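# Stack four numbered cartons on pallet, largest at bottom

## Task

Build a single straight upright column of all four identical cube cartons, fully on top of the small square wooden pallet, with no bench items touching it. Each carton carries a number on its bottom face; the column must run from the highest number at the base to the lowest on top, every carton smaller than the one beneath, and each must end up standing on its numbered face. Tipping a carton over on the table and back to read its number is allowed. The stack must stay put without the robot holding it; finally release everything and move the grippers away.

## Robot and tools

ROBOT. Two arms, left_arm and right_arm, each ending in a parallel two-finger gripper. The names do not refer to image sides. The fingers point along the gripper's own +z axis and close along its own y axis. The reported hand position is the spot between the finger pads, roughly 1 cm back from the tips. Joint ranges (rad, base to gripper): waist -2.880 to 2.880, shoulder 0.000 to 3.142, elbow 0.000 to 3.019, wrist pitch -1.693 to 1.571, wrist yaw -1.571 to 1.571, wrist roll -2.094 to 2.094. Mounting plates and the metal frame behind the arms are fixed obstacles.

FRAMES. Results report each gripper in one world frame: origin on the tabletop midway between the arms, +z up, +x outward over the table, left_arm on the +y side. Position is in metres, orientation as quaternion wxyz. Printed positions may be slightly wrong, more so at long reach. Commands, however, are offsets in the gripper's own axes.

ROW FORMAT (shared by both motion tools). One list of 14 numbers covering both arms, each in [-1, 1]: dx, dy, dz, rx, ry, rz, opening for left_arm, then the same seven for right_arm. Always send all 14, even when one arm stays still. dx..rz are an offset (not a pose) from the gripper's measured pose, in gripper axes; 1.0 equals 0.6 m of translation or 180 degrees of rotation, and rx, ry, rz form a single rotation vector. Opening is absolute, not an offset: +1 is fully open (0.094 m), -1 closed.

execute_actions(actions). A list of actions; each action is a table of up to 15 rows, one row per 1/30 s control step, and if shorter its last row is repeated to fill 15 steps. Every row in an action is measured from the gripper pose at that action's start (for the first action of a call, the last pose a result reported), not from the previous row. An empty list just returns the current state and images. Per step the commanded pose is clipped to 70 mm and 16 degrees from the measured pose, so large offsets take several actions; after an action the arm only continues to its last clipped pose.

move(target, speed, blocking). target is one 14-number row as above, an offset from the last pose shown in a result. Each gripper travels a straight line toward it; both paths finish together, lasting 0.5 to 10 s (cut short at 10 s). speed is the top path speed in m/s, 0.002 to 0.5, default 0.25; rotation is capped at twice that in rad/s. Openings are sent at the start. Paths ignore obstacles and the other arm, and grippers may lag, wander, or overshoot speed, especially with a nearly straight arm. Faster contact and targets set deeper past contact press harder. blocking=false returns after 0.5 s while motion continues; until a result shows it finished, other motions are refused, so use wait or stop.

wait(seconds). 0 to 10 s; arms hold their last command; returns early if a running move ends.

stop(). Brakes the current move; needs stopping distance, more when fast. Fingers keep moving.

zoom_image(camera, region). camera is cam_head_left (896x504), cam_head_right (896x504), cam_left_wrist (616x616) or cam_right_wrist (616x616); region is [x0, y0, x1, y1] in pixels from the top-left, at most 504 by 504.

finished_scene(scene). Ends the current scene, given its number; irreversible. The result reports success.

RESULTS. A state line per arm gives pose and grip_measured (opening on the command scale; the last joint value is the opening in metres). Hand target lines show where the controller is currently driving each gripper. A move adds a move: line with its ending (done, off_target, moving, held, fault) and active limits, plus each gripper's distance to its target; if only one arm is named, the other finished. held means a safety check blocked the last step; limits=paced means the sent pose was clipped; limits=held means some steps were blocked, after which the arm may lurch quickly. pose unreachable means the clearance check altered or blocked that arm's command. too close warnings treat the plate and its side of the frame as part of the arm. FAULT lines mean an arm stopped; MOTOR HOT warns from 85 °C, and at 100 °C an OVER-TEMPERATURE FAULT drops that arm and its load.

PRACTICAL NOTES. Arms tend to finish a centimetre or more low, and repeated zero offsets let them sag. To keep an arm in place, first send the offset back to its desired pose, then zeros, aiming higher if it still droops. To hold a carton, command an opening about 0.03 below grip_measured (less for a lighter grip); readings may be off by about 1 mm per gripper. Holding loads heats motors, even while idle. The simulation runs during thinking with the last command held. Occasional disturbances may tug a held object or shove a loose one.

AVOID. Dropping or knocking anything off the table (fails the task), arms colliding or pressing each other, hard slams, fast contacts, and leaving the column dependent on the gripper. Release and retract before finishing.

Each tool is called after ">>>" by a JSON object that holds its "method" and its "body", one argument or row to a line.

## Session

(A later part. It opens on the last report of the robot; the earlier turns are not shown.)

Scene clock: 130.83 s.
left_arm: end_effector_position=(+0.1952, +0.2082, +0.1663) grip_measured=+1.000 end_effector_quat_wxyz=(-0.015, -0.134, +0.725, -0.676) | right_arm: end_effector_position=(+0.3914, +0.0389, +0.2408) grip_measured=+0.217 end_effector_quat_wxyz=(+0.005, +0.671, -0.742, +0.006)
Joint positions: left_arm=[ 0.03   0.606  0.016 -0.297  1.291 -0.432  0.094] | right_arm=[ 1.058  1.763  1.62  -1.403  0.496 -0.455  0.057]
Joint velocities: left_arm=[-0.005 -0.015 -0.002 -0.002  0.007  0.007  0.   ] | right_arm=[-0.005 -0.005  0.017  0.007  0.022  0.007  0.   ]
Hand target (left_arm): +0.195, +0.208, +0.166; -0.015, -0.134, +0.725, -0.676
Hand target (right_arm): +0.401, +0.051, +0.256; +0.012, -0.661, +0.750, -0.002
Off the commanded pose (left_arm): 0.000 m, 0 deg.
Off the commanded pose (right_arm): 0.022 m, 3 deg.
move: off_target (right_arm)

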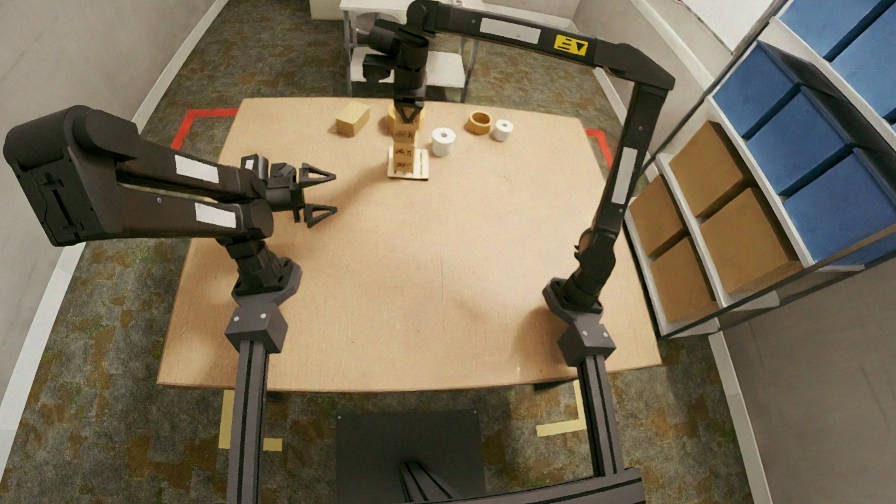

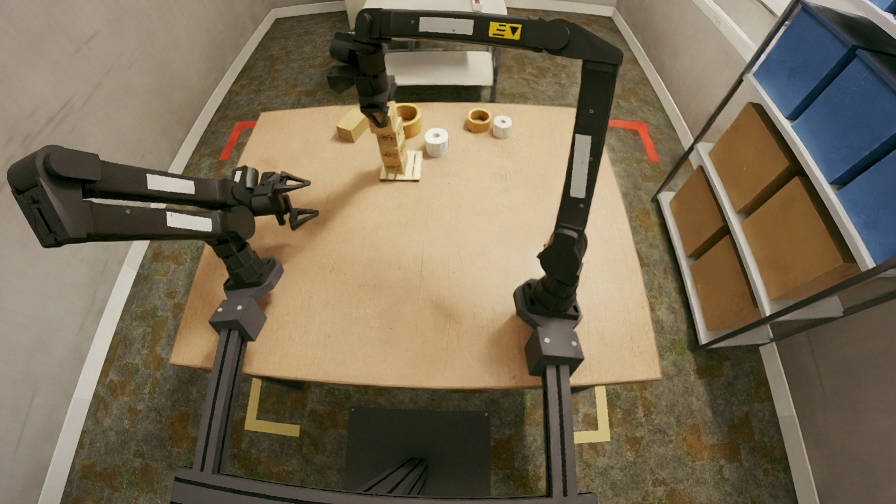

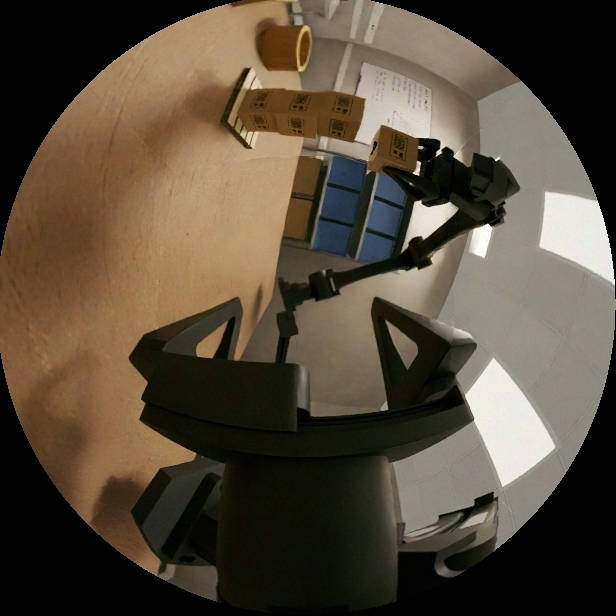

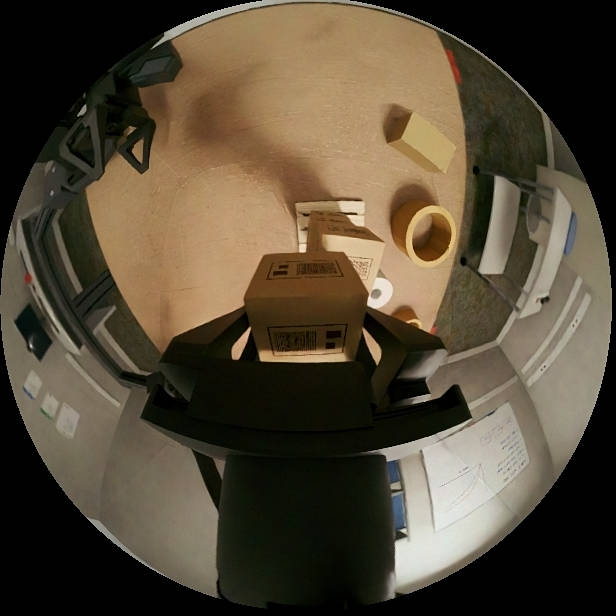

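>>> {"method": "move", "body": {
  "target": [0,0,0,0,0,0,1,-0.015,-0.08,-0.045,0.008,-0.014,0.012,0.17],
  "speed": 0.1
}}

>>> {"method": "move", "body": {
  "target": [0,0,0,0,0,0,1,0,0,0.06,0,0,0,0.17],
  "speed": 0.05
}}

>>> {"method": "zoom_image", "body": {
  "camera": "cam_left_wrist",
  "region": [230,50,430,200]
}}

>>> {"method": "zoom_image", "body": {
  "camera": "cam_head_left",
  "region": [340,80,480,185]
}}

Scene clock: 132.00 s.
left_arm: end_effector_position=(+0.1952, +0.2082, +0.1663) grip_measured=+1.000 end_effector_quat_wxyz=(-0.015, -0.134, +0.725, -0.676) | right_arm: end_effector_position=(+0.4259, +0.0378, +0.2673) grip_measured=+0.218 end_effector_quat_wxyz=(+0.017, -0.657, +0.754, -0.001)
Joint positions: left_arm=[ 0.03   0.606  0.016 -0.297  1.291 -0.432  0.094] | right_arm=[ 1.034  1.763  1.718 -1.436  0.496 -0.471  0.057]
Joint velocities: left_arm=[-0.015 -0.005  0.002  0.002 -0.081  0.051  0.   ] | right_arm=[ 0.005 -0.005 -0.007 -0.017  0.007 -0.022  0.   ]
Hand target (left_arm): +0.195, +0.208, +0.166; -0.015, -0.134, +0.725, -0.676
Hand target (right_arm): +0.439, +0.043, +0.268; +0.021, -0.657, +0.754, -0.001
Off the commanded pose (left_arm): 0.000 m, 0 deg.
Off the commanded pose (right_arm): 0.015 m, 0 deg.
move: off_target (right_arm)

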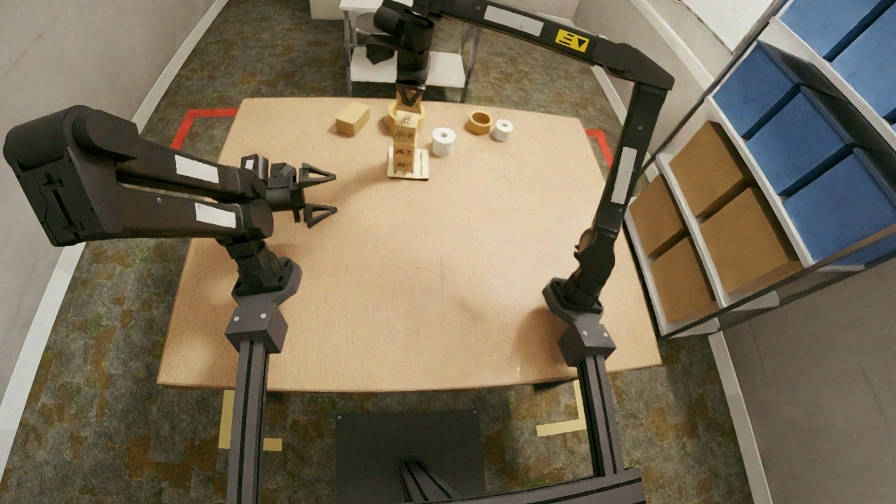

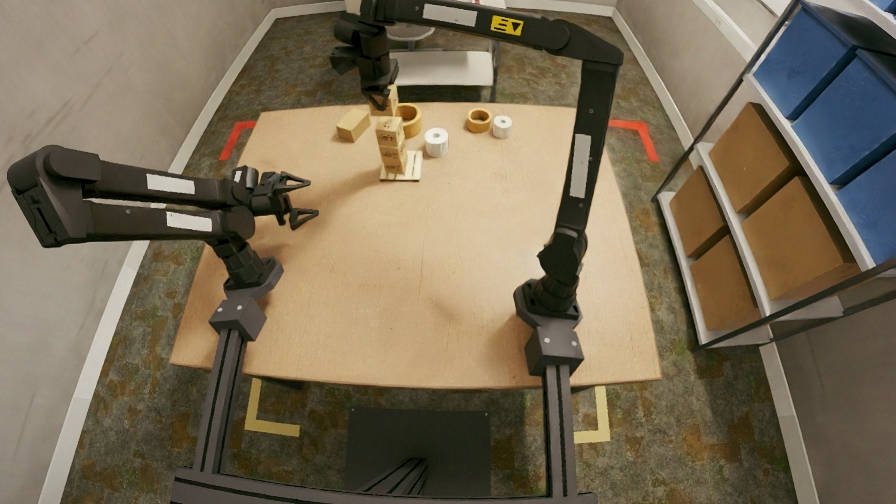

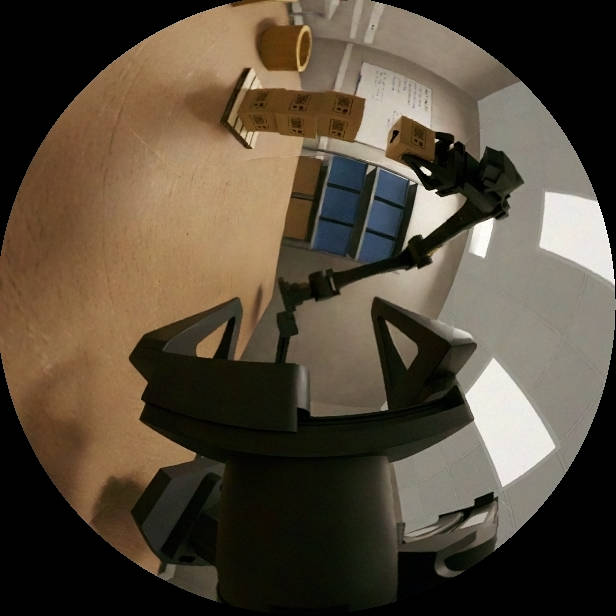

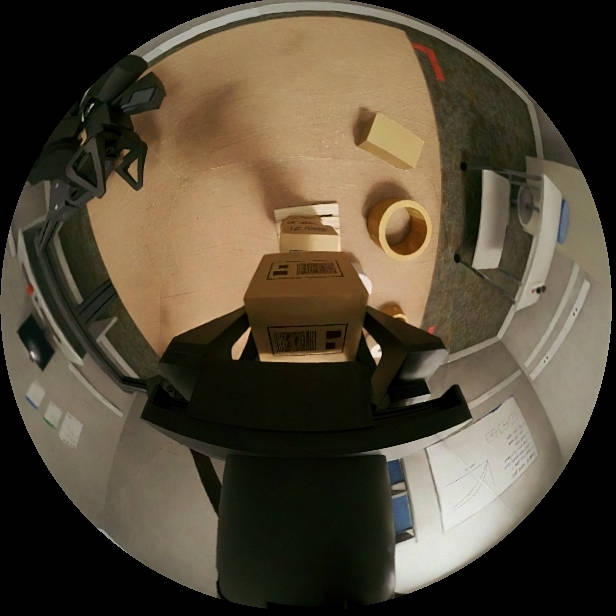

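Scene clock: 133.03 s.
left_arm: end_effector_position=(+0.1952, +0.2082, +0.1663) grip_measured=+1.000 end_effector_quat_wxyz=(-0.015, -0.134, +0.725, -0.676) | right_arm: end_effector_position=(+0.4261, +0.0398, +0.2433) grip_measured=+0.218 end_effector_quat_wxyz=(+0.025, -0.653, +0.757, +0.001)
Joint positions: left_arm=[ 0.03   0.606  0.016 -0.297  1.291 -0.432  0.094] | right_arm=[ 1.015  1.763  1.66  -1.351  0.494 -0.491  0.057]
Joint velocities: left_arm=[ 0.005  0.015 -0.002 -0.007 -0.007  0.022  0.   ] | right_arm=[-0.015 -0.005 -0.002 -0.002  0.007  0.007  0.   ]
Hand target (left_arm): +0.195, +0.208, +0.166; -0.015, -0.134, +0.725, -0.676
Hand target (right_arm): +0.427, +0.038, +0.232; +0.017, -0.657, +0.754, -0.001
Off the commanded pose (left_arm): 0.000 m, 0 deg.
Off the commanded pose (right_arm): 0.012 m, 1 deg.
move: off_target (right_arm)

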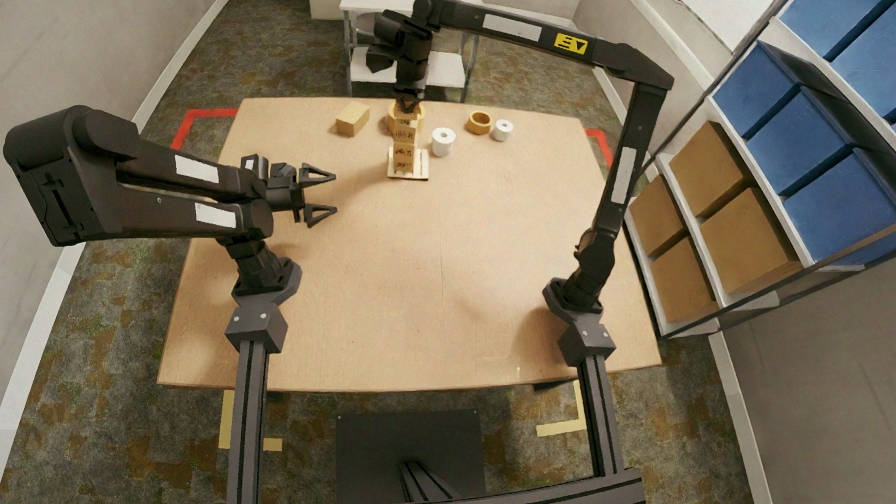

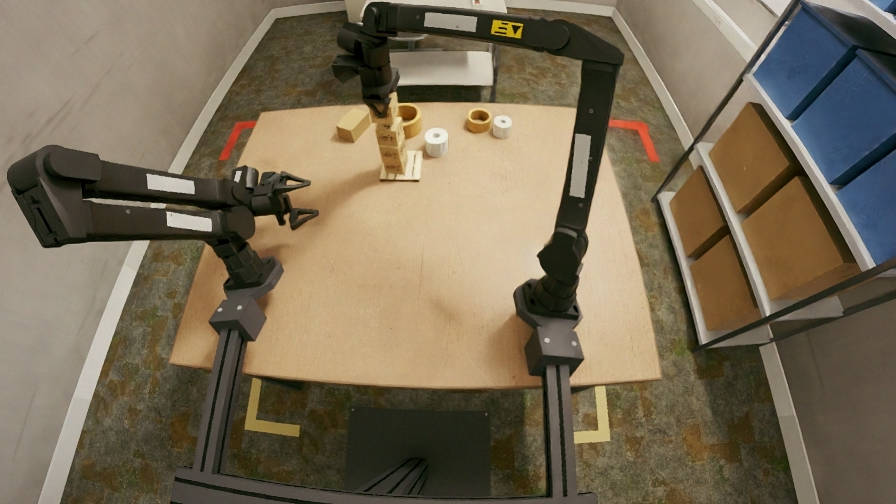

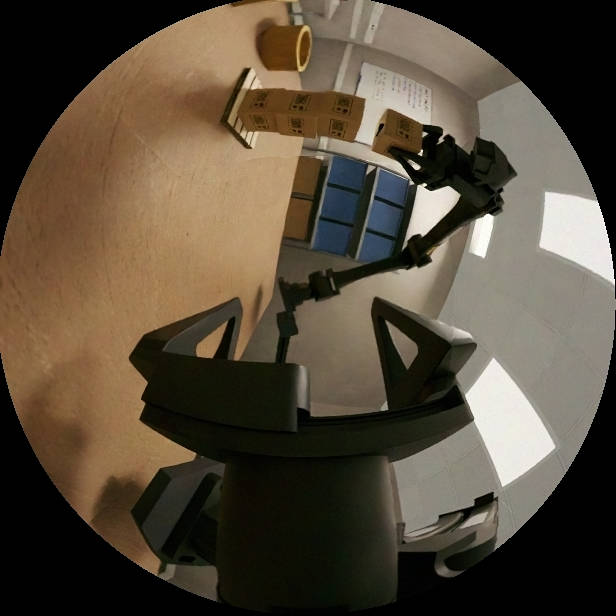

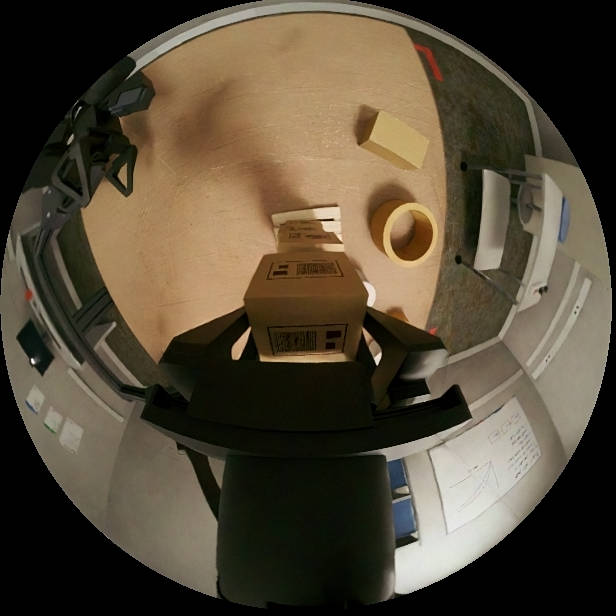

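Region (230, 50, 430, 200) of cam_left_wrist's 616x616 image, scaled by 2.520, with more detail than that image has; it fills the top 378 rows of this view, and the rest is white.

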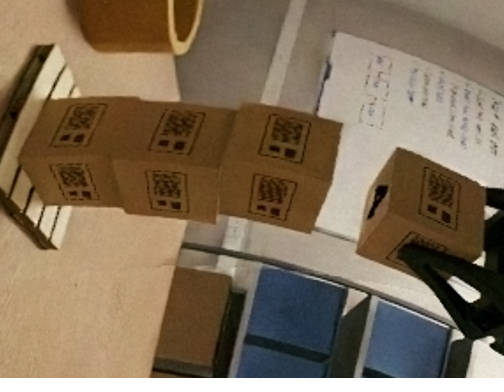

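Region (340, 80, 480, 185) of cam_head_left's 896x504 image, scaled by 3.600, with more detail than that image has; it fills the top 378 rows of this view, and the rest is white.

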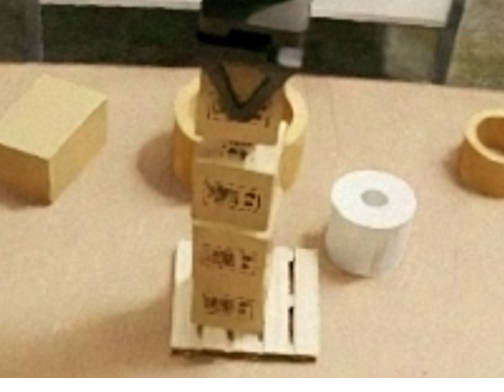

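>>> {"method": "move", "body": {
  "target": [0,0,0,0,0,0,1,0.004,-0.012,0.075,-0.004,0.004,0,0.17],
  "speed": 0.05
}}

>>> {"method": "execute_actions", "body": {
  "actions": [
    [[0,0,0,0,0,0,1,0,0,0,0,0,0,1]],
    [[0,0,0,0,0,0,1,-0.015,-0.02,-0.15,0,0,0,1]],
    [[0,0,0,0,0,0,1,-0.01,-0.01,-0.04,0,0,0,1]],
    [[0,0,0,0,0,0,1,0.2,0.05,-0.02,0,0,0,1]],
    [[0,0,0,0,0,0,1,0.2,0.05,0,0,0,0,1]]
  ]
}}

>>> {"method": "zoom_image", "body": {
  "camera": "cam_left_wrist",
  "region": [230,50,430,200]
}}

Scene clock: 134.57 s.
left_arm: end_effector_position=(+0.1952, +0.2082, +0.1663) grip_measured=+1.000 end_effector_quat_wxyz=(-0.015, -0.134, +0.725, -0.676) | right_arm: end_effector_position=(+0.4366, +0.0373, +0.2182) grip_measured=+0.218 end_effector_quat_wxyz=(+0.030, -0.647, +0.762, +0.005)
Joint positions: left_arm=[ 0.03   0.606  0.016 -0.297  1.291 -0.432  0.094] | right_arm=[ 0.976  1.772  1.626 -1.275  0.483 -0.524  0.057]
Joint velocities: left_arm=[ 0.005 -0.015  0.002 -0.002 -0.022 -0.007  0.   ] | right_arm=[-0.015 -0.005 -0.017 -0.007  0.051 -0.037 -0.001]
Hand target (left_arm): +0.195, +0.208, +0.166; -0.015, -0.134, +0.725, -0.676
Hand target (right_arm): +0.435, +0.037, +0.199; +0.016, -0.653, +0.757, +0.002
Off the commanded pose (left_arm): 0.000 m, 0 deg.
Off the commanded pose (right_arm): 0.020 m, 2 deg.
move: off_target (right_arm)

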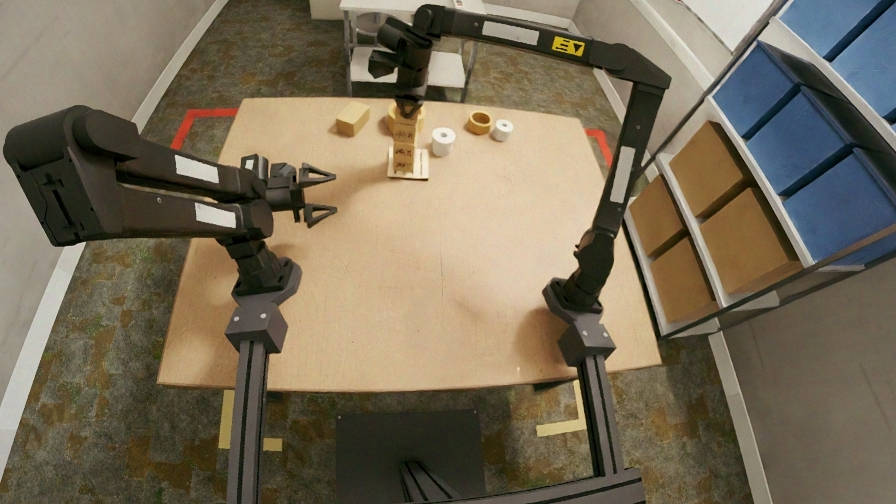

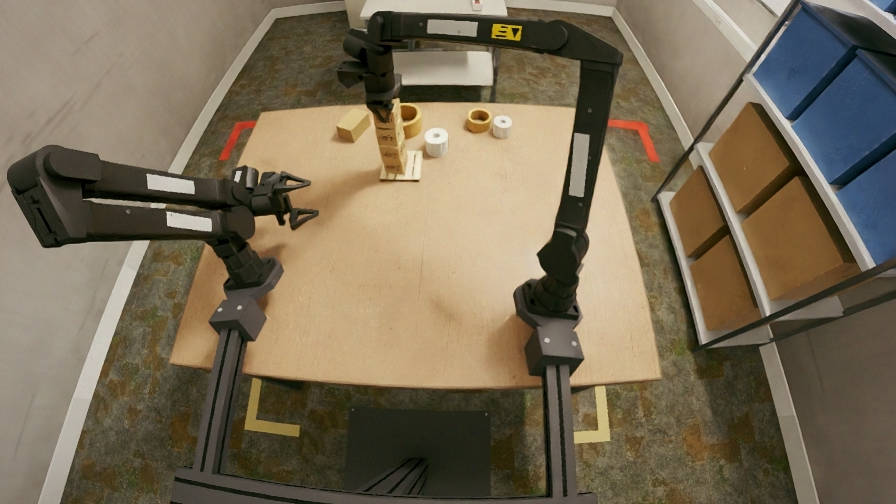

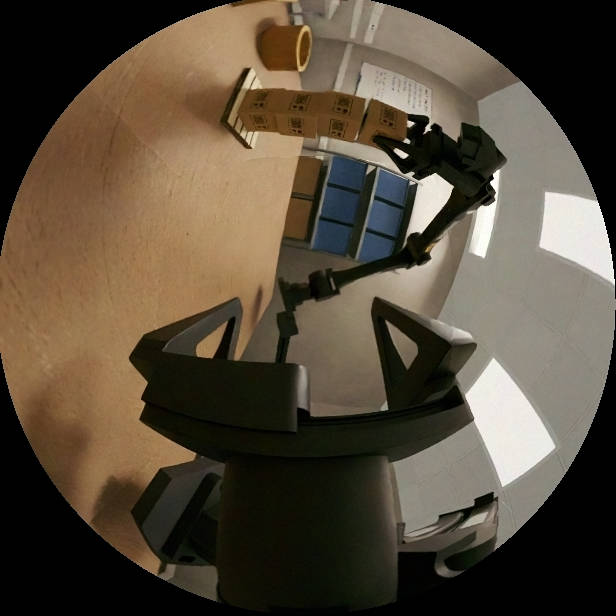

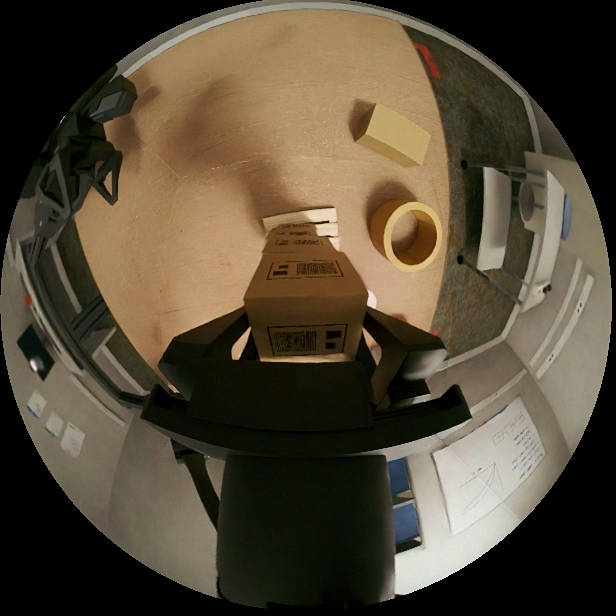

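Scene clock: 137.07 s.
left_arm: end_effector_position=(+0.1952, +0.2082, +0.1663) grip_measured=+1.000 end_effector_quat_wxyz=(-0.015, -0.134, +0.725, -0.676) | right_arm: end_effector_position=(+0.3385, -0.2099, +0.3342) grip_measured=+1.000 end_effector_quat_wxyz=(+0.029, -0.646, +0.763, +0.003)
Joint positions: left_arm=[ 0.03   0.606  0.016 -0.297  1.291 -0.432  0.094] | right_arm=[ 0.94   1.062  1.201 -1.542  0.481 -0.562  0.094]
Joint velocities: left_arm=[-0.005  0.005  0.002 -0.017 -0.022  0.007  0.   ] | right_arm=[-0.024  0.103 -0.007  0.007 -0.051 -0.066  0.   ]
Hand target (left_arm): +0.195, +0.208, +0.166; -0.015, -0.134, +0.725, -0.676
Hand target (right_arm): +0.341, -0.205, +0.327; +0.016, -0.658, +0.753, +0.002
Off the commanded pose (left_arm): 0.000 m, 0 deg.
Off the commanded pose (right_arm): 0.008 m, 2 deg.

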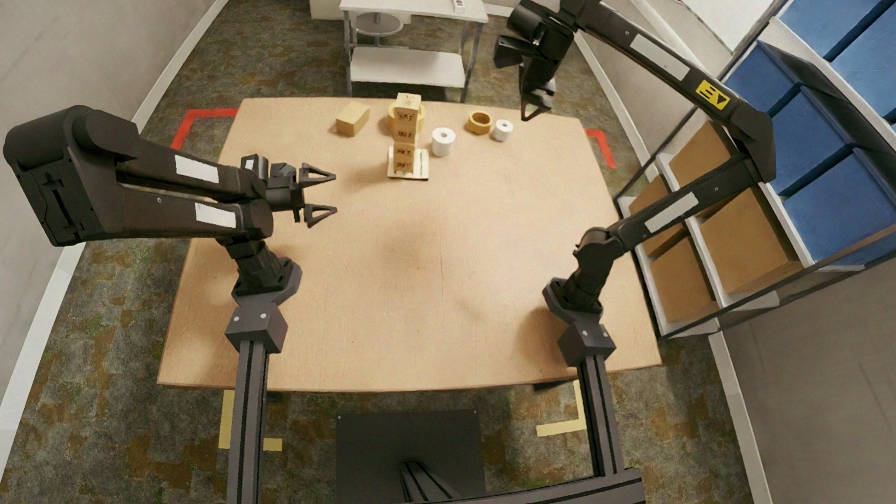

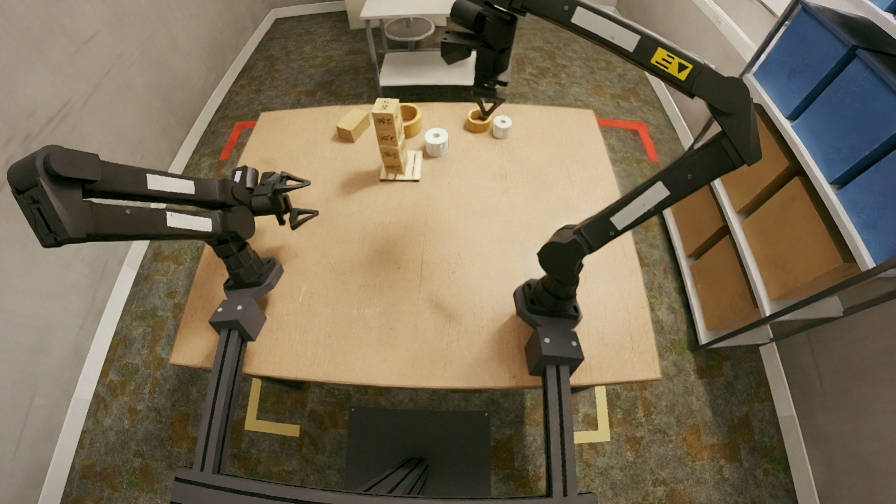

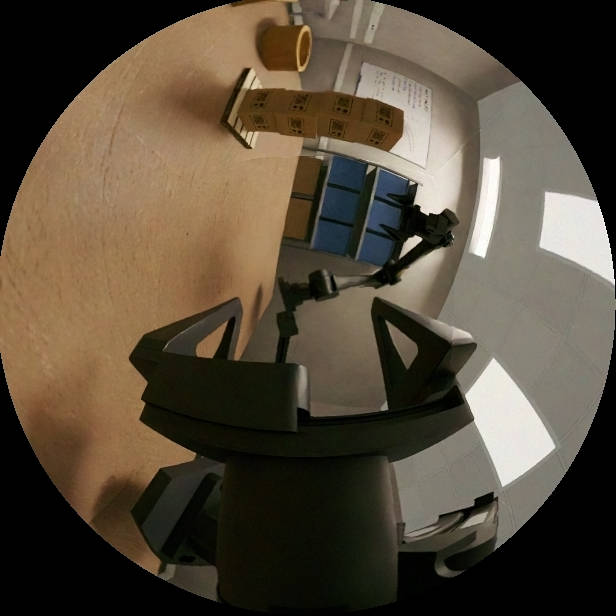

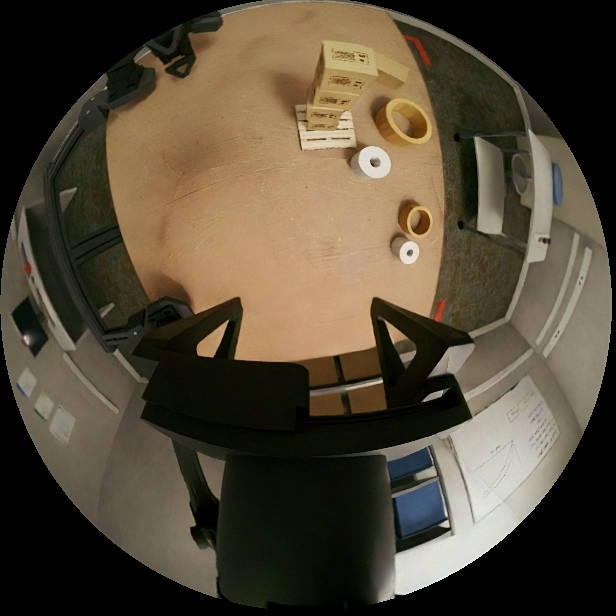

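Region (230, 50, 430, 200) of cam_left_wrist's 616x616 image, scaled by 2.520, with more detail than that image has; it fills the top 378 rows of this view, and the rest is white.

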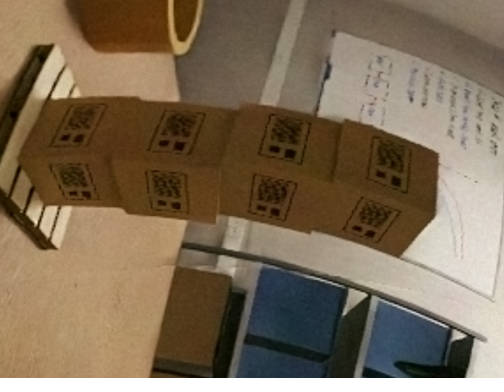

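>>> {"method": "finished_scene", "body": {
  "scene": 2
}}

The scene is finished: the task was done.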